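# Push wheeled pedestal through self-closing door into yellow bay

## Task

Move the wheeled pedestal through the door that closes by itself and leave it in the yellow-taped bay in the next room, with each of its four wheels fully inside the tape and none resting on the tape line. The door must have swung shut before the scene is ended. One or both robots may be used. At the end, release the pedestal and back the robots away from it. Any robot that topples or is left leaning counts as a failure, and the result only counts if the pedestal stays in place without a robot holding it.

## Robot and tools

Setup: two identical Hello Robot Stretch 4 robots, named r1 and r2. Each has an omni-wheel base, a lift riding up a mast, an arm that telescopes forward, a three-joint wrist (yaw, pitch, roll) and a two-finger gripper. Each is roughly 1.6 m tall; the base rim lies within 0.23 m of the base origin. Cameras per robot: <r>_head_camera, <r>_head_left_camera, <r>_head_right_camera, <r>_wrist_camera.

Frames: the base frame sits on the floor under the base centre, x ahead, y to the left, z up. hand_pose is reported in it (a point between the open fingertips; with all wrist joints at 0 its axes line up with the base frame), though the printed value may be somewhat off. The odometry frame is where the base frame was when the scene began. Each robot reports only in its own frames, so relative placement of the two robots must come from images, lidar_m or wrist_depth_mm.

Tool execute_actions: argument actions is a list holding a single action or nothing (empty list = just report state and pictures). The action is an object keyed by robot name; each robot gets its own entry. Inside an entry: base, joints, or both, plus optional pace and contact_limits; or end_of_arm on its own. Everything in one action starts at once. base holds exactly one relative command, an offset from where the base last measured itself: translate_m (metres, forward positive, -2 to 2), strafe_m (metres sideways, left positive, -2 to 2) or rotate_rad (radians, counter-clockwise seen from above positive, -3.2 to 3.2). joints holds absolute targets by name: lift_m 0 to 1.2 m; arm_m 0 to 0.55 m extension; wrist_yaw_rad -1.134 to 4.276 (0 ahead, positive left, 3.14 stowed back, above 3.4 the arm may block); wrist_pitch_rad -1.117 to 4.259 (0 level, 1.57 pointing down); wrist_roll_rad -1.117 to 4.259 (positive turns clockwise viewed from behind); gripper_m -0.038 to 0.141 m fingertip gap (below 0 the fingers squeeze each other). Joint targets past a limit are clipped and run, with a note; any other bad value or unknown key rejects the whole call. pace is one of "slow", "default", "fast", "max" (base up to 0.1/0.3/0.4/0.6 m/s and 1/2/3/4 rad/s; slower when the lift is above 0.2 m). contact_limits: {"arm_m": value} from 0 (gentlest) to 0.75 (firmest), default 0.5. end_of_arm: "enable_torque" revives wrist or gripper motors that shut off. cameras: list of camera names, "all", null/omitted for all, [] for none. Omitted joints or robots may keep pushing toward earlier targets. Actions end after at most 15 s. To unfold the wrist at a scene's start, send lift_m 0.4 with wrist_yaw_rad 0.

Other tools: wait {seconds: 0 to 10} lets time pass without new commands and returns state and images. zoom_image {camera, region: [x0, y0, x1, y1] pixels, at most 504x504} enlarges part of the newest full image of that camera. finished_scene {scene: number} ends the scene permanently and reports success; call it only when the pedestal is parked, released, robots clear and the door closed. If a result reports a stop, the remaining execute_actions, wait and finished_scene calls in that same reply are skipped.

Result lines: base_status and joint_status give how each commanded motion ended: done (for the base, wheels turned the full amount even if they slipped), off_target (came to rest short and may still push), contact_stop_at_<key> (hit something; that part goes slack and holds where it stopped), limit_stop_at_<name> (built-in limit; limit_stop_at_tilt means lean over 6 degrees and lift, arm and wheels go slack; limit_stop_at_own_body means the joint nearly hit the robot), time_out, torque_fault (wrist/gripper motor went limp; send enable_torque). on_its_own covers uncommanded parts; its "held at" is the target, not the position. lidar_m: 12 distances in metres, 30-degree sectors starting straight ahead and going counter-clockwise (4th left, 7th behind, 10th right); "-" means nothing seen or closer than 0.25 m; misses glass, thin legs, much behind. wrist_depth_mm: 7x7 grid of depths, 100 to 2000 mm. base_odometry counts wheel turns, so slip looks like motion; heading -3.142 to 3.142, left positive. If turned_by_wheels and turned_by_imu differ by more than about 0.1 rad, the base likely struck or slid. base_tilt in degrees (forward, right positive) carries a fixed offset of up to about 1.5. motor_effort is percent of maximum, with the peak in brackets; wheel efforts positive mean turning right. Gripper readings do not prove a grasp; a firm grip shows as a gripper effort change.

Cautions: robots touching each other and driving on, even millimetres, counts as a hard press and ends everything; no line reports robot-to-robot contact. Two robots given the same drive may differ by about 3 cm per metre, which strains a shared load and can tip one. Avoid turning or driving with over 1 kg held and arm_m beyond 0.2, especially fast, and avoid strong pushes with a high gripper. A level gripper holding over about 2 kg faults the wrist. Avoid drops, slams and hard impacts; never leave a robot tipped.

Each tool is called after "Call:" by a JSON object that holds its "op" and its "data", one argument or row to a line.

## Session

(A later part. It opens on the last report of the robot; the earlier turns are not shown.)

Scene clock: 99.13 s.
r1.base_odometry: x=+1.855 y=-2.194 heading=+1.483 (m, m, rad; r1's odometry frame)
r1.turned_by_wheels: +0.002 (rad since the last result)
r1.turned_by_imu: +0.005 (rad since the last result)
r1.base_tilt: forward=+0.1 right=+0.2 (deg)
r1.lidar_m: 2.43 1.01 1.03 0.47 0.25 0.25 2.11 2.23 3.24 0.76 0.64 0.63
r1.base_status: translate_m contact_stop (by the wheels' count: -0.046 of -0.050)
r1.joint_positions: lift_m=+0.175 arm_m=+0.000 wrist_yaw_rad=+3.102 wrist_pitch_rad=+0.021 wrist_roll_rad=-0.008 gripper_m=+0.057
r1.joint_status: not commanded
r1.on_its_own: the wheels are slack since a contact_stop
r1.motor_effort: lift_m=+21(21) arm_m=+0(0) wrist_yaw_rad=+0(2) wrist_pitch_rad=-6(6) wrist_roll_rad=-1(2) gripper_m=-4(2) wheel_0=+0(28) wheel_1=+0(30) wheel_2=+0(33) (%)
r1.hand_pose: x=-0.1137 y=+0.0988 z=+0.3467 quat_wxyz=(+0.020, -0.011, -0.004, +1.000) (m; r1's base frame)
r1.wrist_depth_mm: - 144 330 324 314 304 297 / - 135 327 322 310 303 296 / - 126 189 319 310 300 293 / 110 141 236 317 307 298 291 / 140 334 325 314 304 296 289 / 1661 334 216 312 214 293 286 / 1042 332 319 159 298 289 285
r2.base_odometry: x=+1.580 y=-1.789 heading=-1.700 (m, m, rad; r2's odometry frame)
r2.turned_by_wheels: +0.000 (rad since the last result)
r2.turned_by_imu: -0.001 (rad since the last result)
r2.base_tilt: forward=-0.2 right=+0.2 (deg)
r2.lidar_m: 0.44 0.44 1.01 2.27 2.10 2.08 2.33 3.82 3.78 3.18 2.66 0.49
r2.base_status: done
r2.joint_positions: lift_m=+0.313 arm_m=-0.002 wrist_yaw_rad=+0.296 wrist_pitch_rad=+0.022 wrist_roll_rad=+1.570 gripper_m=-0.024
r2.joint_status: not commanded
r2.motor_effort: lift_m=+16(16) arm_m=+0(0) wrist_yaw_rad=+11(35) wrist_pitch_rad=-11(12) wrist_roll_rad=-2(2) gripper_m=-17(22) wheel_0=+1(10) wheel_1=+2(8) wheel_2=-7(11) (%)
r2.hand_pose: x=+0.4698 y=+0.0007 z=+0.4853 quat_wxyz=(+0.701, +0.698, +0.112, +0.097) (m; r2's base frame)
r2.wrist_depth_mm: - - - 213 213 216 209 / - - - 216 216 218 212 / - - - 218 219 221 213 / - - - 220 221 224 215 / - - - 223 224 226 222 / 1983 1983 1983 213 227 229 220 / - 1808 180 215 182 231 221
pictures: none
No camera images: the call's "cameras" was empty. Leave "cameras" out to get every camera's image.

Call:
{"op": "execute_actions", "data": {
  "actions": [
    {"r1":{"base":{"strafe_m":-0.13},"pace":"slow"},"r2":{"base":{"rotate_rad":0.3},"joints":{"wrist_yaw_rad":0.0,"gripper_m":-0.035},"pace":"slow"}}
  ],
  "cameras": ["r2_head_left_camera"]
}}

Call:
{"op": "execute_actions", "data": {
  "actions": [
    {"r1":{"base":{"translate_m":-0.04},"pace":"slow"},"r2":{"base":{"strafe_m":-0.25},"joints":{"wrist_yaw_rad":0.3},"pace":"slow"}}
  ],
  "cameras": ["r1_head_left_camera","r2_head_left_camera","r2_wrist_camera"]
}}

Scene clock: 106.03 s.
r1.base_odometry: x=+1.984 y=-2.205 heading=+1.483 (m, m, rad; r1's odometry frame)
r1.turned_by_wheels: +0.000 (rad since the last result)
r1.turned_by_imu: -0.002 (rad since the last result)
r1.base_tilt: forward=+0.2 right=+0.2 (deg)
r1.lidar_m: 2.61 1.21 1.10 0.48 0.25 0.25 2.14 2.25 0.99 0.64 0.54 0.55
r1.base_status: done
r1.joint_positions: lift_m=+0.175 arm_m=+0.000 wrist_yaw_rad=+3.102 wrist_pitch_rad=+0.021 wrist_roll_rad=-0.008 gripper_m=+0.057
r1.joint_status: not commanded
r1.motor_effort: lift_m=+21(22) arm_m=+0(0) wrist_yaw_rad=+1(3) wrist_pitch_rad=-7(7) wrist_roll_rad=-1(1) gripper_m=-6(2) wheel_0=+3(7) wheel_1=-5(11) wheel_2=+0(2) (%)
r1.hand_pose: x=-0.1137 y=+0.0988 z=+0.3467 quat_wxyz=(+0.020, -0.011, -0.004, +1.000) (m; r1's base frame)
r1.wrist_depth_mm: - 144 - 315 309 303 297 / - 135 320 315 307 300 293 / - 125 189 312 307 298 293 / 110 141 237 310 303 297 290 / 139 - - 309 301 293 289 / 1756 1708 216 307 213 293 287 / 1042 1042 931 159 296 289 285
r2.base_odometry: x=+1.579 y=-1.789 heading=-1.400 (m, m, rad; r2's odometry frame)
r2.turned_by_wheels: +0.299 (rad since the last result)
r2.turned_by_imu: +0.291 (rad since the last result)
r2.base_tilt: forward=-0.3 right=+0.2 (deg)
r2.lidar_m: 0.44 0.90 2.07 2.17 2.09 2.17 2.96 3.79 3.83 2.77 2.66 0.45
r2.base_status: done
r2.joint_positions: lift_m=+0.313 arm_m=-0.002 wrist_yaw_rad=-0.005 wrist_pitch_rad=+0.022 wrist_roll_rad=+1.570 gripper_m=-0.034
r2.joint_status: all done
r2.on_its_own: wrist_yaw_rad is at rest, and its effort (+15) is outside its rest range (-13 to +13)
r2.motor_effort: lift_m=+16(16) arm_m=+0(0) wrist_yaw_rad=+15(82) wrist_pitch_rad=-12(12) wrist_roll_rad=-2(3) gripper_m=-22(26) wheel_0=-3(13) wheel_1=-2(6) wheel_2=-5(9) (%)
r2.hand_pose: x=+0.4564 y=-0.0889 z=+0.4852 quat_wxyz=(+0.707, +0.707, +0.006, -0.010) (m; r2's base frame)
r2.wrist_depth_mm: - - - 202 204 206 206 / - - - 207 209 210 211 / - - - 212 213 214 213 / - - - 216 217 220 215 / - - - 221 222 224 216 / 1921 1921 1921 211 227 229 220 / - 1808 176 216 179 233 226
pictures: r2_head_left_camera
Images, in order (width x height): r2_head_left_camera 420x672.

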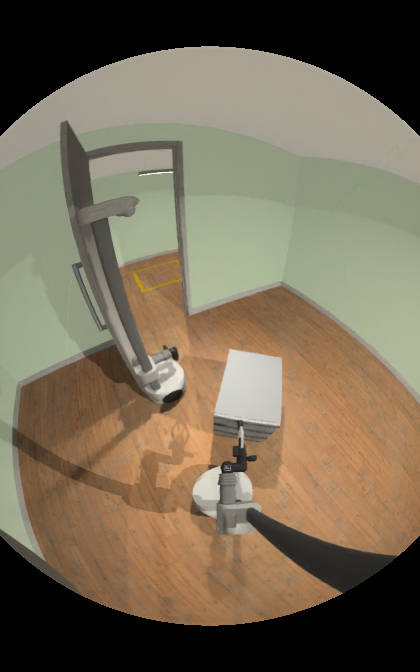

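Scene clock: 109.67 s.
r1.base_odometry: x=+1.982 y=-2.239 heading=+1.488 (m, m, rad; r1's odometry frame)
r1.turned_by_wheels: +0.006 (rad since the last result)
r1.turned_by_imu: +0.004 (rad since the last result)
r1.base_tilt: forward=+0.2 right=+0.2 (deg)
r1.lidar_m: 2.64 1.21 1.13 0.47 0.25 0.25 2.11 2.24 3.21 1.01 0.61 0.60
r1.base_status: translate_m contact_stop (by the wheels' count: -0.034 of -0.040)
r1.joint_positions: lift_m=+0.175 arm_m=+0.000 wrist_yaw_rad=+3.102 wrist_pitch_rad=+0.021 wrist_roll_rad=-0.008 gripper_m=+0.057
r1.joint_status: not commanded
r1.on_its_own: the wheels are slack since a contact_stop
r1.motor_effort: lift_m=+21(22) arm_m=+0(0) wrist_yaw_rad=-1(1) wrist_pitch_rad=-6(6) wrist_roll_rad=-1(1) gripper_m=-5(2) wheel_0=+0(33) wheel_1=+0(17) wheel_2=+0(39) (%)
r1.hand_pose: x=-0.1137 y=+0.0988 z=+0.3467 quat_wxyz=(+0.020, -0.011, -0.004, +1.000) (m; r1's base frame)
r1.wrist_depth_mm: - 144 - 314 303 291 283 / - 135 - 310 301 290 283 / - 126 189 309 298 289 282 / 110 141 236 306 296 286 279 / 140 - - 304 294 285 277 / 1661 1708 216 303 213 283 276 / 1060 1060 904 159 287 279 274
r2.base_odometry: x=+1.333 y=-1.832 heading=-1.399 (m, m, rad; r2's odometry frame)
r2.turned_by_wheels: +0.001 (rad since the last result)
r2.turned_by_imu: +0.003 (rad since the last result)
r2.base_tilt: forward=-0.3 right=+0.1 (deg)
r2.lidar_m: 0.46 0.48 1.08 2.41 2.31 2.40 3.29 3.66 3.53 2.56 2.44 0.47
r2.base_status: done
r2.joint_positions: lift_m=+0.313 arm_m=-0.002 wrist_yaw_rad=+0.312 wrist_pitch_rad=+0.022 wrist_roll_rad=+1.570 gripper_m=-0.034
r2.joint_status: all done
r2.on_its_own: wrist_yaw_rad is at rest, and its effort (-34) is outside its rest range (-13 to +13)
r2.motor_effort: lift_m=+16(16) arm_m=+0(0) wrist_yaw_rad=-34(82) wrist_pitch_rad=-12(12) wrist_roll_rad=-2(2) gripper_m=-26(29) wheel_0=+9(19) wheel_1=+2(9) wheel_2=+4(10) (%)
r2.hand_pose: x=+0.4698 y=+0.0053 z=+0.4852 quat_wxyz=(+0.700, +0.697, +0.118, +0.102) (m; r2's base frame)
r2.wrist_depth_mm: - - - 195 196 198 198 / - - - 201 202 204 204 / - - - 208 208 210 211 / - - - 214 215 217 215 / 1921 1983 - 221 222 224 216 / - - - 213 228 232 228 / - - 174 208 178 237 229
pictures: r1_head_left_camera, r2_head_left_camera, r2_wrist_camera
Images, in order (width x height): r1_head_left_camera 420x672, r2_head_left_camera 420x672, r2_wrist_camera 616x392.

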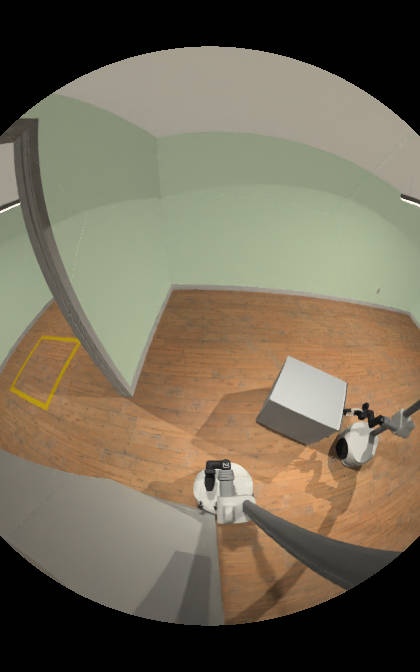

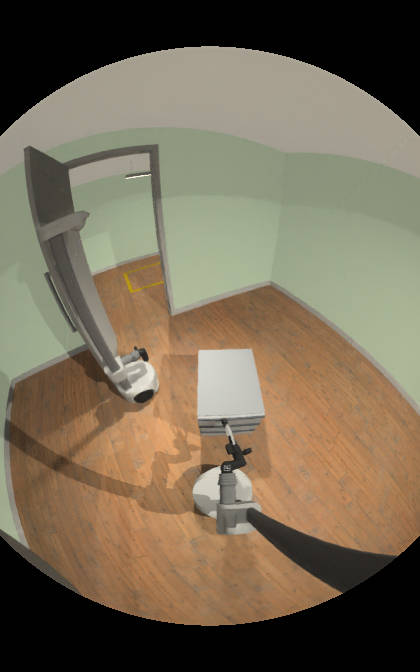

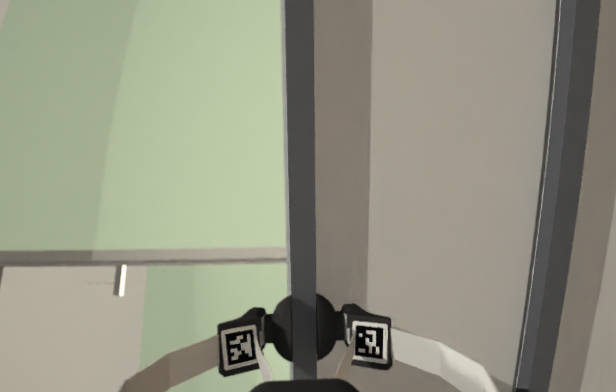

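Call:
{"op": "execute_actions", "data": {
  "actions": [
    {"r1":{"base":{"rotate_rad":-1.4},"pace":"slow"},"r2":{"base":{"strafe_m":-0.25}}}
  ],
  "cameras": ["r2_head_left_camera"]
}}

Call:
{"op": "execute_actions", "data": {
  "actions": [
    {"r2":{"base":{"rotate_rad":0.3},"joints":{"wrist_yaw_rad":0},"pace":"slow"}}
  ],
  "cameras": ["r2_head_left_camera"]
}}

Scene clock: 118.07 s.
r1.base_odometry: x=+1.986 y=-2.231 heading=+1.356 (m, m, rad; r1's odometry frame)
r1.turned_by_wheels: -0.133 (rad since the last result)
r1.turned_by_imu: -0.133 (rad since the last result)
r1.base_tilt: forward=+0.1 right=+0.2 (deg)
r1.lidar_m: 2.63 1.38 1.15 0.69 0.27 0.25 2.07 2.15 2.84 1.26 0.76 0.62
r1.base_status: rotate_rad contact_stop (by the wheels' count: -0.133 of -1.400)
r1.joint_positions: lift_m=+0.175 arm_m=+0.000 wrist_yaw_rad=+3.102 wrist_pitch_rad=+0.021 wrist_roll_rad=-0.008 gripper_m=+0.057
r1.joint_status: not commanded
r1.on_its_own: the wheels are slack since a contact_stop
r1.motor_effort: lift_m=+22(22) arm_m=+0(0) wrist_yaw_rad=+0(1) wrist_pitch_rad=-6(7) wrist_roll_rad=-1(1) gripper_m=-5(2) wheel_0=+0(12) wheel_1=+0(30) wheel_2=+0(33) (%)
r1.hand_pose: x=-0.1137 y=+0.0988 z=+0.3467 quat_wxyz=(+0.020, -0.011, -0.004, +1.000) (m; r1's base frame)
r1.wrist_depth_mm: - 144 332 330 330 330 330 / - 135 330 329 330 325 327 / - 125 189 327 327 327 324 / 110 140 236 324 324 324 322 / 139 - - 324 324 322 320 / 1661 1708 216 319 213 319 319 / 1025 1042 319 159 317 315 317
r2.base_odometry: x=+1.087 y=-1.875 heading=-1.398 (m, m, rad; r2's odometry frame)
r2.turned_by_wheels: +0.001 (rad since the last result)
r2.turned_by_imu: +0.003 (rad since the last result)
r2.base_tilt: forward=-0.3 right=+0.2 (deg)
r2.lidar_m: 0.42 0.40 1.20 2.61 2.52 2.62 3.61 3.54 3.19 2.33 2.24 0.56
r2.base_status: done
r2.joint_positions: lift_m=+0.313 arm_m=-0.002 wrist_yaw_rad=+0.311 wrist_pitch_rad=+0.022 wrist_roll_rad=+1.570 gripper_m=-0.034
r2.joint_status: not commanded
r2.on_its_own: wrist_yaw_rad is at rest, and its effort (-31) is outside its rest range (-13 to +13)
r2.motor_effort: lift_m=+17(17) arm_m=+0(0) wrist_yaw_rad=-31(52) wrist_pitch_rad=-12(12) wrist_roll_rad=-2(2) gripper_m=-28(27) wheel_0=+4(17) wheel_1=+1(6) wheel_2=+6(8) (%)
r2.hand_pose: x=+0.4698 y=+0.0049 z=+0.4851 quat_wxyz=(+0.700, +0.697, +0.117, +0.102) (m; r2's base frame)
r2.wrist_depth_mm: - - - 279 279 278 283 / - - - 267 268 267 273 / - - - 257 258 257 260 / - - - 248 249 250 250 / - - - 239 241 241 237 / - - - 218 233 234 228 / - - 176 211 178 226 218
pictures: r2_head_left_camera
Images, in order (width x height): r2_head_left_camera 420x672.

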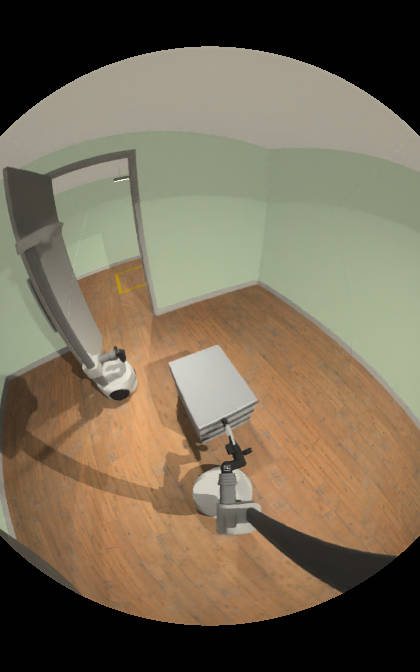

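not run: a stop came earlier in this reply.

Call:
{"op": "execute_actions", "data": {
  "actions": [
    {"r1":{"base":{"strafe_m":-0.04},"pace":"slow"},"r2":{"base":{"strafe_m":-0.12}}}
  ],
  "cameras": []
}}

Call:
{"op": "execute_actions", "data": {
  "actions": [
    {"r2":{"joints":{"gripper_m":0.057}}}
  ],
  "cameras": []
}}

Call:
{"op": "execute_actions", "data": {
  "actions": [
    {"r2":{"base":{"translate_m":-0.36},"pace":"fast"}}
  ],
  "cameras": []
}}

Call:
{"op": "execute_actions", "data": {
  "actions": [
    {"r2":{"base":{"rotate_rad":0.85},"joints":{"wrist_yaw_rad":0}}}
  ],
  "cameras": []
}}

Call:
{"op": "execute_actions", "data": {
  "actions": [
    {"r2":{"base":{"strafe_m":-0.53},"pace":"fast"}}
  ],
  "cameras": ["r2_head_left_camera","r2_head_camera","r2_wrist_camera"]
}}

Scene clock: 129.80 s.
r1.base_odometry: x=+2.025 y=-2.239 heading=+1.356 (m, m, rad; r1's odometry frame)
r1.turned_by_wheels: +0.000 (rad since the last result)
r1.turned_by_imu: -0.001 (rad since the last result)
r1.base_tilt: forward=+0.1 right=+0.2 (deg)
r1.lidar_m: 2.62 1.43 1.17 0.65 0.25 0.25 2.09 2.16 2.83 4.83 0.83 0.67
r1.base_status: done
r1.joint_positions: lift_m=+0.175 arm_m=+0.000 wrist_yaw_rad=+3.102 wrist_pitch_rad=+0.021 wrist_roll_rad=-0.008 gripper_m=+0.057
r1.joint_status: not commanded
r1.motor_effort: lift_m=+21(22) arm_m=+0(0) wrist_yaw_rad=+1(0) wrist_pitch_rad=-6(6) wrist_roll_rad=-1(1) gripper_m=-9(3) wheel_0=+3(7) wheel_1=-5(7) wheel_2=+0(2) (%)
r1.hand_pose: x=-0.1137 y=+0.0988 z=+0.3467 quat_wxyz=(+0.020, -0.011, -0.004, +1.000) (m; r1's base frame)
r1.wrist_depth_mm: - 144 - 309 312 314 314 / - 135 - 309 310 310 312 / - 125 189 306 309 307 310 / 110 141 236 304 304 306 307 / 139 - - 301 303 304 306 / 1661 1756 217 301 214 303 303 / 1042 1042 931 159 300 300 301
r2.base_odometry: x=+0.969 y=-1.896 heading=-1.397 (m, m, rad; r2's odometry frame)
r2.turned_by_wheels: +0.001 (rad since the last result)
r2.turned_by_imu: +0.003 (rad since the last result)
r2.base_tilt: forward=-0.3 right=+0.2 (deg)
r2.lidar_m: 0.40 0.38 1.24 2.74 2.62 2.70 3.63 3.47 3.08 2.23 2.13 0.62
r2.base_status: done
r2.joint_positions: lift_m=+0.313 arm_m=-0.002 wrist_yaw_rad=+0.313 wrist_pitch_rad=+0.023 wrist_roll_rad=+1.570 gripper_m=-0.034
r2.joint_status: not commanded
r2.on_its_own: wrist_yaw_rad is at rest, and its effort (-38) is outside its rest range (-13 to +13)
r2.motor_effort: lift_m=+17(17) arm_m=+0(0) wrist_yaw_rad=-38(57) wrist_pitch_rad=-13(12) wrist_roll_rad=-3(2) gripper_m=-27(29) wheel_0=+6(16) wheel_1=+1(7) wheel_2=+6(10) (%)
r2.hand_pose: x=+0.4698 y=+0.0057 z=+0.4850 quat_wxyz=(+0.700, +0.697, +0.118, +0.102) (m; r2's base frame)
r2.wrist_depth_mm: - - - - 336 332 603 / - - - 312 309 307 314 / - - - 285 286 287 290 / - - - 266 267 265 270 / - - - 249 250 251 249 / - - - 220 236 236 228 / - - 176 208 178 223 216
pictures: none
No camera images: the call's "cameras" was empty. Leave "cameras" out to get every camera's image.

Scene clock: 131.40 s.
r1.base_odometry: x=+2.025 y=-2.239 heading=+1.356 (m, m, rad; r1's odometry frame)
r1.turned_by_wheels: +0.000 (rad since the last result)
r1.turned_by_imu: +0.000 (rad since the last result)
r1.base_tilt: forward=+0.1 right=+0.2 (deg)
r1.lidar_m: 2.63 1.40 1.16 0.69 0.25 0.25 2.10 2.13 2.82 4.86 0.82 0.65
r1.base_status: not commanded
r1.joint_positions: lift_m=+0.175 arm_m=+0.000 wrist_yaw_rad=+3.102 wrist_pitch_rad=+0.021 wrist_roll_rad=-0.008 gripper_m=+0.057
r1.joint_status: not commanded
r1.motor_effort: lift_m=+22(21) arm_m=+0(0) wrist_yaw_rad=-1(1) wrist_pitch_rad=-6(6) wrist_roll_rad=-1(2) gripper_m=-2(5) wheel_0=+3(3) wheel_1=-6(5) wheel_2=+0(0) (%)
r1.hand_pose: x=-0.1137 y=+0.0988 z=+0.3467 quat_wxyz=(+0.020, -0.011, -0.004, +1.000) (m; r1's base frame)
r1.wrist_depth_mm: - 144 - 309 310 314 314 / - 135 - 307 309 310 310 / - 125 189 304 307 309 307 / 110 141 236 303 304 306 306 / 139 - - 301 303 303 306 / 1661 1756 216 298 213 303 303 / 1042 1060 917 159 297 300 300
r2.base_odometry: x=+0.969 y=-1.896 heading=-1.398 (m, m, rad; r2's odometry frame)
r2.turned_by_wheels: -0.001 (rad since the last result)
r2.turned_by_imu: -0.001 (rad since the last result)
r2.base_tilt: forward=-0.3 right=+0.2 (deg)
r2.lidar_m: 0.39 0.39 1.24 2.74 2.61 2.72 3.63 3.47 3.05 2.24 2.12 0.63
r2.base_status: not commanded
r2.joint_positions: lift_m=+0.313 arm_m=-0.002 wrist_yaw_rad=+0.297 wrist_pitch_rad=+0.018 wrist_roll_rad=+1.570 gripper_m=+0.057
r2.joint_status: all done
r2.motor_effort: lift_m=+17(17) arm_m=+0(0) wrist_yaw_rad=+8(39) wrist_pitch_rad=+1(12) wrist_roll_rad=-2(2) gripper_m=+1(29) wheel_0=+1(6) wheel_1=+0(1) wheel_2=-1(6) (%)
r2.hand_pose: x=+0.4698 y=+0.0008 z=+0.4864 quat_wxyz=(+0.700, +0.698, +0.111, +0.098) (m; r2's base frame)
r2.wrist_depth_mm: - - - - 1618 831 640 / - - - 325 327 324 332 / - - - 300 301 298 304 / - - - 282 278 277 282 / - - - 266 259 259 259 / - - - 249 240 243 237 / - - 189 216 222 229 221
pictures: none
No camera images: the call's "cameras" was empty. Leave "cameras" out to get every camera's image.

Scene clock: 133.63 s.
r1.base_odometry: x=+2.025 y=-2.239 heading=+1.356 (m, m, rad; r1's odometry frame)
r1.turned_by_wheels: +0.000 (rad since the last result)
r1.turned_by_imu: -0.001 (rad since the last result)
r1.base_tilt: forward=+0.1 right=+0.3 (deg)
r1.lidar_m: 2.63 1.42 1.16 0.65 0.25 0.25 2.08 2.16 2.79 1.48 0.81 0.64
r1.base_status: not commanded
r1.joint_positions: lift_m=+0.175 arm_m=+0.000 wrist_yaw_rad=+3.102 wrist_pitch_rad=+0.021 wrist_roll_rad=-0.008 gripper_m=+0.057
r1.joint_status: not commanded
r1.motor_effort: lift_m=+21(22) arm_m=+0(0) wrist_yaw_rad=+3(3) wrist_pitch_rad=-6(6) wrist_roll_rad=-1(1) gripper_m=-4(7) wheel_0=+3(3) wheel_1=-6(6) wheel_2=+0(0) (%)
r1.hand_pose: x=-0.1137 y=+0.0988 z=+0.3467 quat_wxyz=(+0.020, -0.011, -0.004, +1.000) (m; r1's base frame)
r1.wrist_depth_mm: - 144 - 312 312 314 315 / - 135 - 307 309 309 312 / - 125 189 304 306 307 309 / 110 141 235 304 303 307 307 / 139 - - 301 303 304 304 / 1708 1661 217 300 214 300 303 / 1042 1078 931 159 298 298 301
r2.base_odometry: x=+0.907 y=-1.541 heading=-1.398 (m, m, rad; r2's odometry frame)
r2.turned_by_wheels: +0.000 (rad since the last result)
r2.turned_by_imu: +0.000 (rad since the last result)
r2.base_tilt: forward=-0.3 right=+0.2 (deg)
r2.lidar_m: 0.74 0.88 1.52 2.54 2.43 2.52 3.32 3.16 3.30 2.40 2.31 2.41
r2.base_status: done
r2.joint_positions: lift_m=+0.313 arm_m=-0.002 wrist_yaw_rad=+0.300 wrist_pitch_rad=+0.020 wrist_roll_rad=+1.570 gripper_m=+0.057
r2.joint_status: not commanded
r2.motor_effort: lift_m=+17(17) arm_m=+0(1) wrist_yaw_rad=+0(9) wrist_pitch_rad=-6(6) wrist_roll_rad=-2(2) gripper_m=-4(2) wheel_0=+1(7) wheel_1=+0(5) wheel_2=+0(10) (%)
r2.hand_pose: x=+0.4698 y=+0.0017 z=+0.4857 quat_wxyz=(+0.700, +0.698, +0.113, +0.099) (m; r2's base frame)
r2.wrist_depth_mm: - - - - 1808 960 668 / - - - - 699 699 676 / - - - 647 640 647 647 / - - - 603 597 597 609 / - - - 564 549 554 559 / - - - 615 525 569 615 / - - 189 1025 1537 917 683
pictures: none
No camera images: the call's "cameras" was empty. Leave "cameras" out to get every camera's image.

Scene clock: 135.23 s.
r1.base_odometry: x=+2.025 y=-2.239 heading=+1.356 (m, m, rad; r1's odometry frame)
r1.turned_by_wheels: +0.000 (rad since the last result)
r1.turned_by_imu: +0.000 (rad since the last result)
r1.base_tilt: forward=+0.2 right=+0.2 (deg)
r1.lidar_m: 2.62 1.41 1.18 0.64 0.25 0.25 2.10 2.15 2.79 1.49 0.81 0.66
r1.base_status: not commanded
r1.joint_positions: lift_m=+0.175 arm_m=+0.000 wrist_yaw_rad=+3.102 wrist_pitch_rad=+0.021 wrist_roll_rad=-0.008 gripper_m=+0.057
r1.joint_status: not commanded
r1.motor_effort: lift_m=+22(22) arm_m=+0(0) wrist_yaw_rad=+1(2) wrist_pitch_rad=-6(6) wrist_roll_rad=-1(1) gripper_m=-3(4) wheel_0=+3(3) wheel_1=-6(6) wheel_2=+0(0) (%)
r1.hand_pose: x=-0.1137 y=+0.0988 z=+0.3467 quat_wxyz=(+0.020, -0.011, -0.004, +1.000) (m; r1's base frame)
r1.wrist_depth_mm: - 144 - 312 312 312 314 / - 135 - 307 309 310 309 / - 125 189 306 307 309 310 / 110 141 236 303 306 306 306 / 139 - - 301 303 304 304 / 1708 1708 218 298 213 303 301 / 1060 1042 904 159 298 300 301
r2.base_odometry: x=+0.907 y=-1.541 heading=-0.548 (m, m, rad; r2's odometry frame)
r2.turned_by_wheels: +0.850 (rad since the last result)
r2.turned_by_imu: +0.829 (rad since the last result)
r2.base_tilt: forward=-0.3 right=+0.2 (deg)
r2.lidar_m: 1.49 2.73 2.43 2.42 2.94 3.20 3.20 2.61 2.29 2.33 0.79 0.74
r2.base_status: done
r2.joint_positions: lift_m=+0.313 arm_m=-0.002 wrist_yaw_rad=+0.000 wrist_pitch_rad=+0.020 wrist_roll_rad=+1.570 gripper_m=+0.057
r2.joint_status: all done
r2.motor_effort: lift_m=+17(17) arm_m=+0(0) wrist_yaw_rad=-1(5) wrist_pitch_rad=-6(6) wrist_roll_rad=-2(2) gripper_m=-1(2) wheel_0=-1(4) wheel_1=+1(5) wheel_2=+0(8) (%)
r2.hand_pose: x=+0.4569 y=-0.0873 z=+0.4857 quat_wxyz=(+0.707, +0.707, +0.007, -0.007) (m; r2's base frame)
r2.wrist_depth_mm: - - - 759 691 723 654 / - - - - 1661 931 683 / - - - - 1863 960 683 / - - - 1983 1336 976 691 / 1576 1808 1661 1397 1366 960 683 / - - - - 1397 991 691 / - - 188 - 1499 931 683
pictures: none
No camera images: the call's "cameras" was empty. Leave "cameras" out to get every camera's image.

Scene clock: 137.77 s.
r1.base_odometry: x=+2.025 y=-2.239 heading=+1.356 (m, m, rad; r1's odometry frame)
r1.turned_by_wheels: +0.000 (rad since the last result)
r1.turned_by_imu: -0.001 (rad since the last result)
r1.base_tilt: forward=+0.1 right=+0.2 (deg)
r1.lidar_m: 2.64 1.45 1.18 0.66 0.25 0.25 2.10 2.14 2.80 4.86 0.82 0.65
r1.base_status: not commanded
r1.joint_positions: lift_m=+0.175 arm_m=+0.000 wrist_yaw_rad=+3.102 wrist_pitch_rad=+0.021 wrist_roll_rad=-0.008 gripper_m=+0.057
r1.joint_status: not commanded
r1.motor_effort: lift_m=+21(22) arm_m=+0(0) wrist_yaw_rad=+0(0) wrist_pitch_rad=-7(6) wrist_roll_rad=-1(2) gripper_m=-2(3) wheel_0=+3(3) wheel_1=-5(6) wheel_2=+0(0) (%)
r1.hand_pose: x=-0.1137 y=+0.0988 z=+0.3467 quat_wxyz=(+0.020, -0.011, -0.004, +1.000) (m; r1's base frame)
r1.wrist_depth_mm: - 144 - 309 312 312 314 / - 135 - 309 310 310 312 / - 126 189 306 309 309 310 / 110 141 236 304 306 306 306 / 140 - - 301 304 304 306 / 1708 1708 217 301 213 304 303 / 1060 1060 917 159 297 300 300
r2.base_odometry: x=+0.631 y=-1.993 heading=-0.548 (m, m, rad; r2's odometry frame)
r2.turned_by_wheels: +0.000 (rad since the last result)
r2.turned_by_imu: -0.002 (rad since the last result)
r2.base_tilt: forward=-0.3 right=+0.2 (deg)
r2.lidar_m: 0.54 1.58 2.92 2.95 3.54 3.36 3.38 2.05 1.81 1.82 2.18 0.55
r2.base_status: done
r2.joint_positions: lift_m=+0.313 arm_m=-0.002 wrist_yaw_rad=+0.000 wrist_pitch_rad=+0.020 wrist_roll_rad=+1.570 gripper_m=+0.057
r2.joint_status: not commanded
r2.motor_effort: lift_m=+17(17) arm_m=+0(0) wrist_yaw_rad=+0(1) wrist_pitch_rad=-6(6) wrist_roll_rad=-3(2) gripper_m=-2(1) wheel_0=-1(10) wheel_1=+2(12) wheel_2=+0(2) (%)
r2.hand_pose: x=+0.4569 y=-0.0874 z=+0.4857 quat_wxyz=(+0.707, +0.707, +0.007, -0.007) (m; r2's base frame)
r2.wrist_depth_mm: - - - 312 312 315 317 / - - - 315 317 319 320 / - - - 319 322 324 325 / - - - 325 325 327 330 / - - - 329 330 332 334 / - - 1921 334 334 338 340 / 1499 1661 189 325 338 342 345
pictures: r2_head_camera, r2_head_left_camera, r2_wrist_camera
Images, in order (width x height): r2_head_camera 420x560, r2_head_left_camera 420x672, r2_wrist_camera 616x392.

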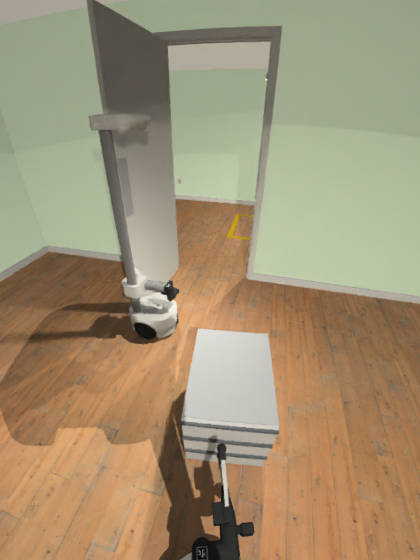

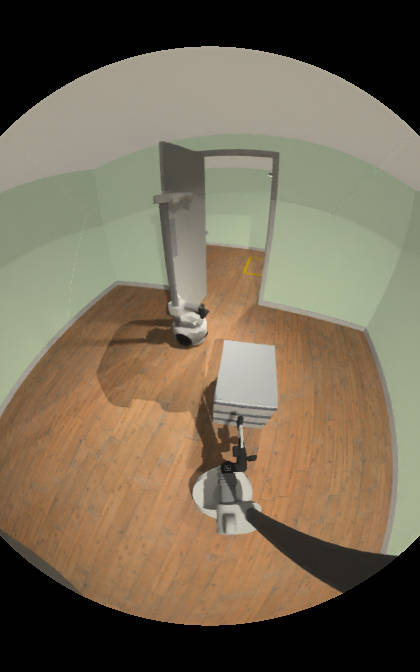

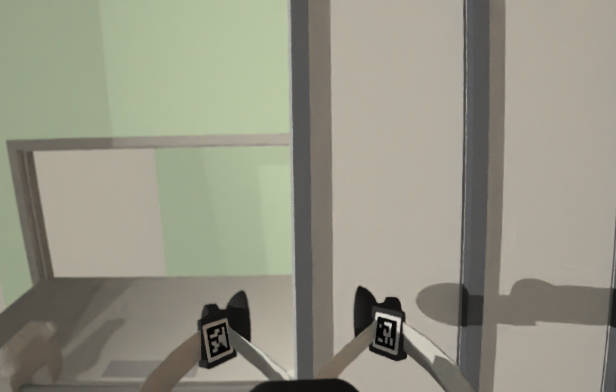

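Call:
{"op": "execute_actions", "data": {
  "actions": [
    {"r2":{"base":{"strafe_m":-0.04},"joints":{"arm_m":0.105}},"r1":{"base":{"translate_m":0.03},"pace":"slow"}}
  ],
  "cameras": []
}}

Call:
{"op": "execute_actions", "data": {
  "actions": [
    {"r2":{"joints":{"gripper_m":-0.035}},"r1":{"base":{"rotate_rad":-1.5},"pace":"slow"}}
  ],
  "cameras": ["r2_head_camera"]
}}

Call:
{"op": "execute_actions", "data": {
  "actions": [
    {"r2":{"base":{"strafe_m":-0.06}}}
  ],
  "cameras": []
}}

Call:
{"op": "execute_actions", "data": {
  "actions": [
    {"r2":{"base":{"translate_m":0.6}}}
  ],
  "cameras": ["r2_head_left_camera","r2_head_camera","r1_head_left_camera"]
}}

Scene clock: 147.70 s.
r1.base_odometry: x=+2.031 y=-2.210 heading=+1.356 (m, m, rad; r1's odometry frame)
r1.turned_by_wheels: +0.000 (rad since the last result)
r1.turned_by_imu: -0.001 (rad since the last result)
r1.base_tilt: forward=+0.2 right=+0.1 (deg)
r1.lidar_m: 2.60 1.42 1.15 0.75 0.25 0.25 2.12 2.17 2.84 4.82 0.75 0.62
r1.base_status: done
r1.joint_positions: lift_m=+0.175 arm_m=+0.000 wrist_yaw_rad=+3.102 wrist_pitch_rad=+0.021 wrist_roll_rad=-0.008 gripper_m=+0.057
r1.joint_status: not commanded
r1.motor_effort: lift_m=+22(22) arm_m=+0(0) wrist_yaw_rad=+1(2) wrist_pitch_rad=-6(6) wrist_roll_rad=-1(2) gripper_m=-5(1) wheel_0=+2(6) wheel_1=+3(6) wheel_2=-6(7) (%)
r1.hand_pose: x=-0.1137 y=+0.0988 z=+0.3467 quat_wxyz=(+0.020, -0.011, -0.004, +1.000) (m; r1's base frame)
r1.wrist_depth_mm: - 144 - 310 315 319 322 / - 135 - 309 314 315 320 / - 125 189 307 314 314 317 / 110 141 236 306 306 312 315 / 139 - - 303 306 310 314 / 1708 1756 217 301 213 307 310 / 1042 1060 917 159 300 304 307
r2.base_odometry: x=+0.610 y=-2.028 heading=-0.548 (m, m, rad; r2's odometry frame)
r2.turned_by_wheels: +0.000 (rad since the last result)
r2.turned_by_imu: +0.000 (rad since the last result)
r2.base_tilt: forward=-0.2 right=+0.2 (deg)
r2.lidar_m: 0.57 1.54 2.97 2.99 3.56 3.38 3.37 2.00 1.77 1.79 2.13 0.58
r2.base_status: done
r2.joint_positions: lift_m=+0.313 arm_m=+0.104 wrist_yaw_rad=+0.000 wrist_pitch_rad=+0.021 wrist_roll_rad=+1.570 gripper_m=+0.057
r2.joint_status: all done
r2.motor_effort: lift_m=+17(17) arm_m=+4(16) wrist_yaw_rad=+1(19) wrist_pitch_rad=-8(20) wrist_roll_rad=-2(2) gripper_m=-1(3) wheel_0=+1(6) wheel_1=+1(8) wheel_2=+0(9) (%)
r2.hand_pose: x=+0.5635 y=-0.0875 z=+0.4855 quat_wxyz=(+0.707, +0.707, +0.007, -0.007) (m; r2's base frame)
r2.wrist_depth_mm: 1921 1983 1983 229 230 232 223 / 1983 - - 232 235 236 226 / - - - 236 237 239 235 / - - - 240 241 243 238 / - - - 243 245 247 249 / - - 1921 249 248 251 253 / 1576 1618 189 238 253 255 257
pictures: none
No camera images: the call's "cameras" was empty. Leave "cameras" out to get every camera's image.

Scene clock: 150.50 s.
r1.base_odometry: x=+2.031 y=-2.210 heading=-0.143 (m, m, rad; r1's odometry frame)
r1.turned_by_wheels: -1.498 (rad since the last result)
r1.turned_by_imu: -1.485 (rad since the last result)
r1.base_tilt: forward=+0.1 right=+0.2 (deg)
r1.lidar_m: 4.83 0.67 0.59 2.60 1.32 1.16 0.58 0.26 0.25 2.12 2.20 3.06
r1.base_status: done
r1.joint_positions: lift_m=+0.175 arm_m=+0.000 wrist_yaw_rad=+3.102 wrist_pitch_rad=+0.021 wrist_roll_rad=-0.008 gripper_m=+0.057
r1.joint_status: not commanded
r1.motor_effort: lift_m=+21(22) arm_m=+0(0) wrist_yaw_rad=+0(1) wrist_pitch_rad=-7(6) wrist_roll_rad=-2(2) gripper_m=-3(5) wheel_0=+6(7) wheel_1=+1(13) wheel_2=+14(19) (%)
r1.hand_pose: x=-0.1137 y=+0.0988 z=+0.3467 quat_wxyz=(+0.020, -0.011, -0.004, +1.000) (m; r1's base frame)
r1.wrist_depth_mm: - 144 - - - - 1138 / - 135 - - - - 1118 / - 125 189 - - - 1118 / 110 140 236 - - - 1098 / 140 530 - - - - 1078 / 410 597 216 1756 214 1366 1078 / 418 525 931 159 946 960 1060
r2.base_odometry: x=+0.610 y=-2.028 heading=-0.548 (m, m, rad; r2's odometry frame)
r2.turned_by_wheels: +0.000 (rad since the last result)
r2.turned_by_imu: +0.000 (rad since the last result)
r2.base_tilt: forward=-0.2 right=+0.2 (deg)
r2.lidar_m: 0.57 1.54 2.96 3.00 3.55 3.37 3.38 2.02 1.76 1.78 2.14 0.58
r2.base_status: not commanded
r2.joint_positions: lift_m=+0.313 arm_m=+0.104 wrist_yaw_rad=+0.000 wrist_pitch_rad=+0.020 wrist_roll_rad=+1.570 gripper_m=-0.034
r2.joint_status: all done
r2.motor_effort: lift_m=+17(17) arm_m=+4(4) wrist_yaw_rad=-1(1) wrist_pitch_rad=-5(10) wrist_roll_rad=-2(2) gripper_m=-18(20) wheel_0=+1(1) wheel_1=+1(1) wheel_2=-1(1) (%)
r2.hand_pose: x=+0.5637 y=-0.0874 z=+0.4856 quat_wxyz=(+0.707, +0.707, +0.007, -0.007) (m; r2's base frame)
r2.wrist_depth_mm: 1983 1921 1921 229 230 231 222 / 1983 1983 - 232 234 236 226 / - - - 236 237 239 235 / - - - 241 241 243 238 / - - - 244 246 246 247 / - - - 204 249 251 253 / 1430 1661 174 196 175 254 257
pictures: r2_head_camera
Images, in order (width x height): r2_head_camera 420x560.

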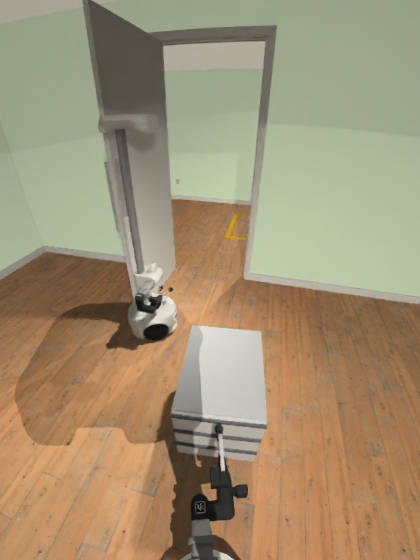

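Scene clock: 151.70 s.
r1.base_odometry: x=+2.031 y=-2.210 heading=-0.143 (m, m, rad; r1's odometry frame)
r1.turned_by_wheels: +0.000 (rad since the last result)
r1.turned_by_imu: +0.000 (rad since the last result)
r1.base_tilt: forward=+0.1 right=+0.2 (deg)
r1.lidar_m: 4.84 0.67 0.59 2.60 1.33 1.16 0.60 0.25 0.25 2.13 2.21 3.07
r1.base_status: not commanded
r1.joint_positions: lift_m=+0.175 arm_m=+0.000 wrist_yaw_rad=+3.102 wrist_pitch_rad=+0.021 wrist_roll_rad=-0.008 gripper_m=+0.057
r1.joint_status: not commanded
r1.motor_effort: lift_m=+21(22) arm_m=+0(0) wrist_yaw_rad=+1(0) wrist_pitch_rad=-6(7) wrist_roll_rad=-1(1) gripper_m=-5(5) wheel_0=+6(6) wheel_1=+1(1) wheel_2=+14(14) (%)
r1.hand_pose: x=-0.1137 y=+0.0988 z=+0.3467 quat_wxyz=(+0.020, -0.011, -0.004, +1.000) (m; r1's base frame)
r1.wrist_depth_mm: - 144 - - - - 1138 / - 135 - - - - 1118 / - 125 189 - - - 1118 / 110 141 235 - - - 1118 / 140 525 - - - - 1098 / 413 597 218 1756 213 1366 1098 / 418 521 917 159 960 976 1060
r2.base_odometry: x=+0.579 y=-2.079 heading=-0.548 (m, m, rad; r2's odometry frame)
r2.turned_by_wheels: +0.000 (rad since the last result)
r2.turned_by_imu: +0.000 (rad since the last result)
r2.base_tilt: forward=-0.3 right=+0.2 (deg)
r2.lidar_m: 0.57 1.53 3.02 3.03 3.65 3.39 3.28 1.96 1.71 1.72 2.04 0.56
r2.base_status: done
r2.joint_positions: lift_m=+0.313 arm_m=+0.104 wrist_yaw_rad=+0.004 wrist_pitch_rad=+0.020 wrist_roll_rad=+1.570 gripper_m=-0.034
r2.joint_status: not commanded
r2.motor_effort: lift_m=+17(17) arm_m=+3(4) wrist_yaw_rad=-11(23) wrist_pitch_rad=-7(7) wrist_roll_rad=-2(2) gripper_m=-18(21) wheel_0=+3(8) wheel_1=+3(9) wheel_2=+0(2) (%)
r2.hand_pose: x=+0.5640 y=-0.0863 z=+0.4856 quat_wxyz=(+0.707, +0.707, +0.009, -0.006) (m; r2's base frame)
r2.wrist_depth_mm: 1921 1921 1863 1921 1808 960 668 / 1921 1921 1983 226 227 229 220 / - - - 229 230 232 224 / - - - 233 234 236 228 / - - - 236 237 239 235 / - - - 206 240 242 238 / 1618 1708 174 193 175 246 248
pictures: none
No camera images: the call's "cameras" was empty. Leave "cameras" out to get every camera's image.

Scene clock: 155.17 s.
r1.base_odometry: x=+2.031 y=-2.210 heading=-0.143 (m, m, rad; r1's odometry frame)
r1.turned_by_wheels: +0.000 (rad since the last result)
r1.turned_by_imu: -0.001 (rad since the last result)
r1.base_tilt: forward=+0.1 right=+0.2 (deg)
r1.lidar_m: 4.83 0.52 0.34 0.28 0.31 1.14 0.60 0.25 0.25 2.11 2.22 3.08
r1.base_status: not commanded
r1.joint_positions: lift_m=+0.175 arm_m=+0.000 wrist_yaw_rad=+3.102 wrist_pitch_rad=+0.021 wrist_roll_rad=-0.008 gripper_m=+0.057
r1.joint_status: not commanded
r1.motor_effort: lift_m=+22(21) arm_m=+0(0) wrist_yaw_rad=+2(1) wrist_pitch_rad=-6(6) wrist_roll_rad=-1(1) gripper_m=-4(5) wheel_0=+6(6) wheel_1=+1(1) wheel_2=+14(14) (%)
r1.hand_pose: x=-0.1137 y=+0.0988 z=+0.3467 quat_wxyz=(+0.020, -0.011, -0.004, +1.000) (m; r1's base frame)
r1.wrist_depth_mm: - 144 - - - - 1118 / - 135 - - - - 1138 / - 125 189 - - - 1118 / 110 141 236 - - - 1118 / 140 525 - - - - 1118 / 415 597 217 1756 213 1336 1078 / 418 521 917 159 960 976 1042
r2.base_odometry: x=+1.091 y=-2.391 heading=-0.548 (m, m, rad; r2's odometry frame)
r2.turned_by_wheels: +0.000 (rad since the last result)
r2.turned_by_imu: -0.003 (rad since the last result)
r2.base_tilt: forward=-0.3 right=+0.2 (deg)
r2.lidar_m: 0.54 0.94 2.83 2.87 3.39 3.94 3.64 2.15 1.90 1.90 2.11 0.56
r2.base_status: done
r2.joint_positions: lift_m=+0.313 arm_m=+0.104 wrist_yaw_rad=-0.004 wrist_pitch_rad=+0.020 wrist_roll_rad=+1.570 gripper_m=-0.034
r2.joint_status: not commanded
r2.motor_effort: lift_m=+17(17) arm_m=+4(4) wrist_yaw_rad=+10(39) wrist_pitch_rad=-6(7) wrist_roll_rad=-2(2) gripper_m=-17(19) wheel_0=+1(9) wheel_1=+1(7) wheel_2=-4(23) (%)
r2.hand_pose: x=+0.5633 y=-0.0885 z=+0.4857 quat_wxyz=(+0.707, +0.707, +0.006, -0.008) (m; r2's base frame)
r2.wrist_depth_mm: 1366 1397 1430 1430 1397 946 668 / 1430 1430 1464 229 230 233 224 / 1499 - - 232 233 235 231 / - - - 235 235 236 233 / - - - 236 238 239 235 / - - - 206 239 241 237 / 1430 1464 176 193 176 243 234
pictures: r1_head_left_camera, r2_head_camera, r2_head_left_camera
Images, in order (width x height): r1_head_left_camera 420x672, r2_head_camera 420x560, r2_head_left_camera 420x672.

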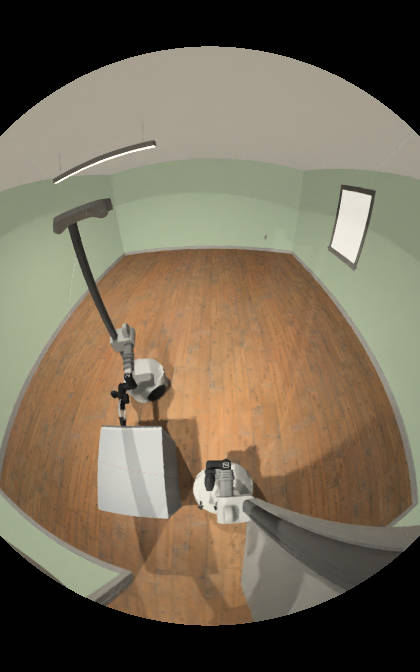

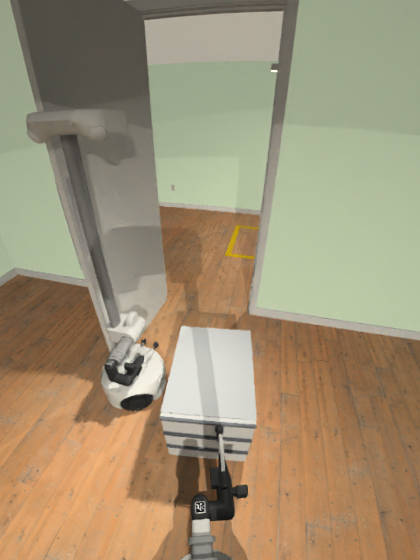

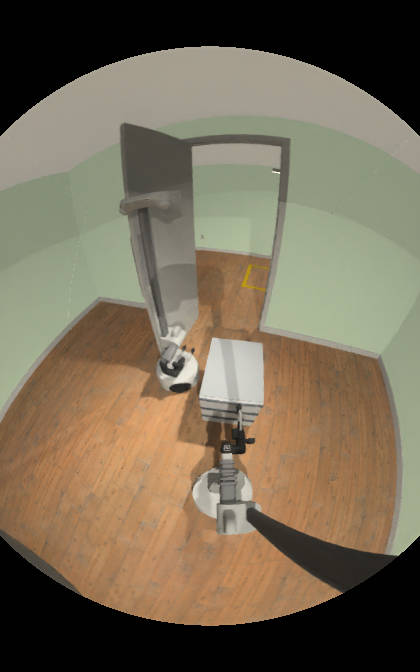

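Call:
{"op": "execute_actions", "data": {
  "actions": [
    {"r2":{"base":{"translate_m":0.1},"joints":{"gripper_m":0.057},"pace":"slow"},"r1":{"base":{"strafe_m":-0.03},"pace":"slow"}}
  ],
  "cameras": []
}}

Call:
{"op": "execute_actions", "data": {
  "actions": [
    {"r2":{"base":{"translate_m":0.15},"joints":{"gripper_m":-0.035},"pace":"slow"},"r1":{"base":{"translate_m":0.05},"pace":"slow"}}
  ],
  "cameras": ["r2_wrist_camera"]
}}

Call:
{"op": "execute_actions", "data": {
  "actions": [
    {"r2":{"base":{"translate_m":0.25},"pace":"slow"},"r1":{"base":{"strafe_m":-0.03},"pace":"slow"}}
  ],
  "cameras": ["r2_head_left_camera","r2_head_camera","r1_head_right_camera"]
}}

Scene clock: 164.97 s.
r1.base_odometry: x=+2.027 y=-2.239 heading=-0.143 (m, m, rad; r1's odometry frame)
r1.turned_by_wheels: +0.000 (rad since the last result)
r1.turned_by_imu: -0.001 (rad since the last result)
r1.base_tilt: forward=+0.1 right=+0.2 (deg)
r1.lidar_m: 4.83 0.87 0.34 0.29 0.31 1.16 0.55 0.25 0.25 2.08 2.19 3.02
r1.base_status: done
r1.joint_positions: lift_m=+0.175 arm_m=+0.000 wrist_yaw_rad=+3.102 wrist_pitch_rad=+0.021 wrist_roll_rad=-0.008 gripper_m=+0.057
r1.joint_status: not commanded
r1.motor_effort: lift_m=+22(21) arm_m=+0(0) wrist_yaw_rad=-1(0) wrist_pitch_rad=-6(6) wrist_roll_rad=-2(1) gripper_m=-4(5) wheel_0=+6(13) wheel_1=-6(13) wheel_2=+2(9) (%)
r1.hand_pose: x=-0.1137 y=+0.0988 z=+0.3467 quat_wxyz=(+0.020, -0.011, -0.004, +1.000) (m; r1's base frame)
r1.wrist_depth_mm: - 144 1042 - - - 1118 / - 135 1008 - - - 1138 / - 125 189 - - - 327 / 110 141 236 - - - 325 / 140 504 1025 - - - 327 / 397 569 217 1756 213 1499 325 / 407 504 917 159 946 379 329
r2.base_odometry: x=+1.176 y=-2.443 heading=-0.548 (m, m, rad; r2's odometry frame)
r2.turned_by_wheels: +0.000 (rad since the last result)
r2.turned_by_imu: +0.001 (rad since the last result)
r2.base_tilt: forward=-0.3 right=+0.2 (deg)
r2.lidar_m: 0.56 0.87 2.80 2.82 3.32 4.05 3.71 2.20 1.92 1.92 1.98 0.59
r2.base_status: done
r2.joint_positions: lift_m=+0.313 arm_m=+0.104 wrist_yaw_rad=-0.005 wrist_pitch_rad=+0.020 wrist_roll_rad=+1.570 gripper_m=+0.057
r2.joint_status: all done
r2.on_its_own: wrist_yaw_rad is at rest, and its effort (+14) is outside its rest range (-13 to +13)
r2.motor_effort: lift_m=+17(17) arm_m=+4(4) wrist_yaw_rad=+14(17) wrist_pitch_rad=-6(5) wrist_roll_rad=-3(2) gripper_m=+3(18) wheel_0=+3(5) wheel_1=+3(4) wheel_2=-5(12) (%)
r2.hand_pose: x=+0.5632 y=-0.0888 z=+0.4857 quat_wxyz=(+0.707, +0.707, +0.005, -0.009) (m; r2's base frame)
r2.wrist_depth_mm: 1308 1308 1308 1336 1336 960 668 / 1336 1336 1366 236 236 238 239 / - - - 238 239 240 236 / - - - 240 242 243 239 / - - - 242 244 245 241 / - - - 224 246 248 250 / 1366 1397 177 186 178 250 252
pictures: none
No camera images: the call's "cameras" was empty. Leave "cameras" out to get every camera's image.

Scene clock: 168.07 s.
r1.base_odometry: x=+2.076 y=-2.246 heading=-0.142 (m, m, rad; r1's odometry frame)
r1.turned_by_wheels: +0.000 (rad since the last result)
r1.turned_by_imu: -0.001 (rad since the last result)
r1.base_tilt: forward=+0.1 right=+0.2 (deg)
r1.lidar_m: 4.79 0.70 0.34 0.29 0.30 0.38 0.52 0.25 0.31 2.07 2.16 3.01
r1.base_status: done
r1.joint_positions: lift_m=+0.175 arm_m=+0.000 wrist_yaw_rad=+3.102 wrist_pitch_rad=+0.021 wrist_roll_rad=-0.008 gripper_m=+0.057
r1.joint_status: not commanded
r1.motor_effort: lift_m=+21(21) arm_m=+0(0) wrist_yaw_rad=+2(1) wrist_pitch_rad=-6(6) wrist_roll_rad=-1(1) gripper_m=+0(3) wheel_0=+6(9) wheel_1=+2(3) wheel_2=-6(11) (%)
r1.hand_pose: x=-0.1137 y=+0.0988 z=+0.3467 quat_wxyz=(+0.020, -0.011, -0.004, +1.000) (m; r1's base frame)
r1.wrist_depth_mm: - 144 1042 - - - 1160 / - 135 1042 - - - 1160 / - 126 189 - - 424 309 / 110 141 235 - - 397 307 / 139 469 1042 - - 394 306 / 364 530 217 1708 213 397 304 / 370 466 878 159 535 355 309
r2.base_odometry: x=+1.304 y=-2.521 heading=-0.548 (m, m, rad; r2's odometry frame)
r2.turned_by_wheels: +0.000 (rad since the last result)
r2.turned_by_imu: +0.000 (rad since the last result)
r2.base_tilt: forward=-0.3 right=+0.2 (deg)
r2.lidar_m: 0.57 0.70 2.76 2.77 3.25 4.19 3.68 2.22 1.96 1.98 1.84 0.56
r2.base_status: done
r2.joint_positions: lift_m=+0.313 arm_m=+0.104 wrist_yaw_rad=-0.004 wrist_pitch_rad=+0.020 wrist_roll_rad=+1.570 gripper_m=-0.034
r2.joint_status: all done
r2.motor_effort: lift_m=+17(17) arm_m=+4(4) wrist_yaw_rad=+12(18) wrist_pitch_rad=-5(6) wrist_roll_rad=-2(2) gripper_m=-19(21) wheel_0=+3(7) wheel_1=+3(6) wheel_2=-7(11) (%)
r2.hand_pose: x=+0.5633 y=-0.0887 z=+0.4857 quat_wxyz=(+0.707, +0.707, +0.006, -0.009) (m; r2's base frame)
r2.wrist_depth_mm: 1160 1182 1205 1182 1205 960 668 / 1205 1205 1229 230 233 234 225 / - - - 233 234 236 232 / - - - 235 236 238 233 / - - - 237 238 241 236 / - - - 206 240 242 238 / 1281 1308 174 192 175 244 233
pictures: r2_wrist_camera
Images, in order (width x height): r2_wrist_camera 616x392.

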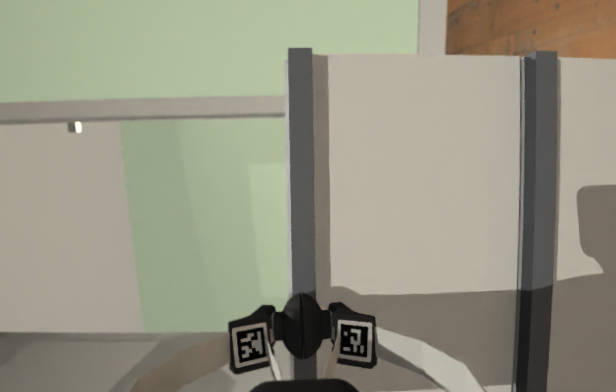

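Scene clock: 171.83 s.
r1.base_odometry: x=+2.072 y=-2.276 heading=-0.143 (m, m, rad; r1's odometry frame)
r1.turned_by_wheels: +0.000 (rad since the last result)
r1.turned_by_imu: -0.001 (rad since the last result)
r1.base_tilt: forward=+0.1 right=+0.3 (deg)
r1.lidar_m: 4.78 0.55 0.52 0.51 0.31 0.39 0.46 0.25 0.26 2.06 2.14 2.99
r1.base_status: done
r1.joint_positions: lift_m=+0.175 arm_m=+0.000 wrist_yaw_rad=+3.102 wrist_pitch_rad=+0.021 wrist_roll_rad=-0.008 gripper_m=+0.057
r1.joint_status: not commanded
r1.motor_effort: lift_m=+22(21) arm_m=+0(0) wrist_yaw_rad=+0(1) wrist_pitch_rad=-6(7) wrist_roll_rad=-1(0) gripper_m=-2(4) wheel_0=+6(10) wheel_1=-8(13) wheel_2=+0(7) (%)
r1.hand_pose: x=-0.1137 y=+0.0988 z=+0.3467 quat_wxyz=(+0.020, -0.011, -0.004, +1.000) (m; r1's base frame)
r1.wrist_depth_mm: - 144 946 - - - 1182 / - 135 931 - - - 1160 / - 125 189 - - 382 296 / 110 141 236 - 609 382 296 / 139 455 931 - 609 382 297 / 359 512 216 1708 213 382 294 / 368 452 820 159 517 342 298
r2.base_odometry: x=+1.517 y=-2.651 heading=-0.548 (m, m, rad; r2's odometry frame)
r2.turned_by_wheels: +0.000 (rad since the last result)
r2.turned_by_imu: +0.000 (rad since the last result)
r2.base_tilt: forward=-0.3 right=+0.2 (deg)
r2.lidar_m: 0.56 0.53 0.54 2.69 3.23 4.43 3.86 2.30 2.03 2.07 1.56 0.57
r2.base_status: done
r2.joint_positions: lift_m=+0.313 arm_m=+0.104 wrist_yaw_rad=-0.006 wrist_pitch_rad=+0.020 wrist_roll_rad=+1.570 gripper_m=-0.034
r2.joint_status: not commanded
r2.on_its_own: wrist_yaw_rad is at rest, and its effort (+16) is outside its rest range (-13 to +13)
r2.motor_effort: lift_m=+17(17) arm_m=+4(4) wrist_yaw_rad=+16(19) wrist_pitch_rad=-6(6) wrist_roll_rad=-2(2) gripper_m=-16(16) wheel_0=+2(6) wheel_1=+1(6) wheel_2=-7(13) (%)
r2.hand_pose: x=+0.5632 y=-0.0890 z=+0.4857 quat_wxyz=(+0.707, +0.707, +0.005, -0.009) (m; r2's base frame)
r2.wrist_depth_mm: 960 976 960 976 991 946 668 / 960 976 991 230 230 233 224 / - - - 232 233 235 230 / - - - 235 236 236 233 / - - - 236 237 238 235 / - - - 204 239 241 236 / 1229 1255 176 194 177 242 233
pictures: r1_head_right_camera, r2_head_camera, r2_head_left_camera
Images, in order (width x height): r1_head_right_camera 420x672, r2_head_camera 420x560, r2_head_left_camera 420x672.

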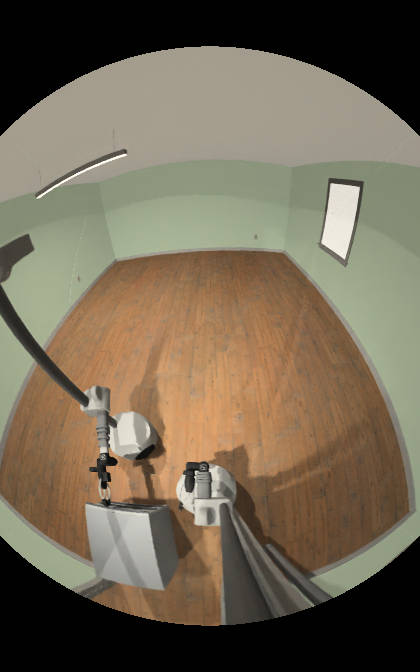

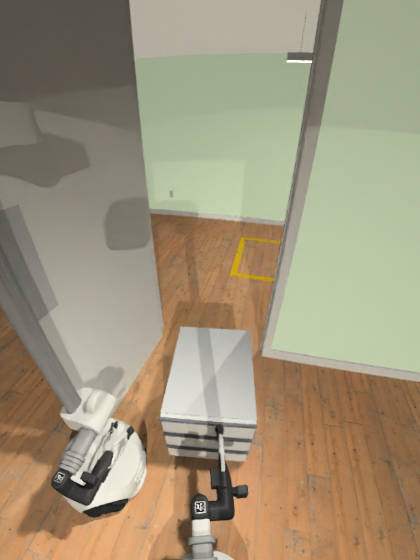

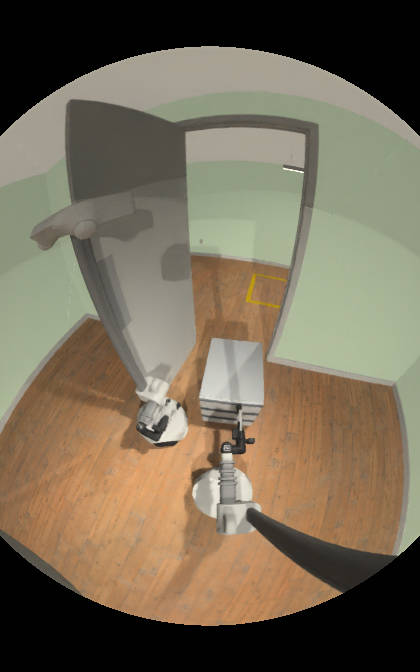

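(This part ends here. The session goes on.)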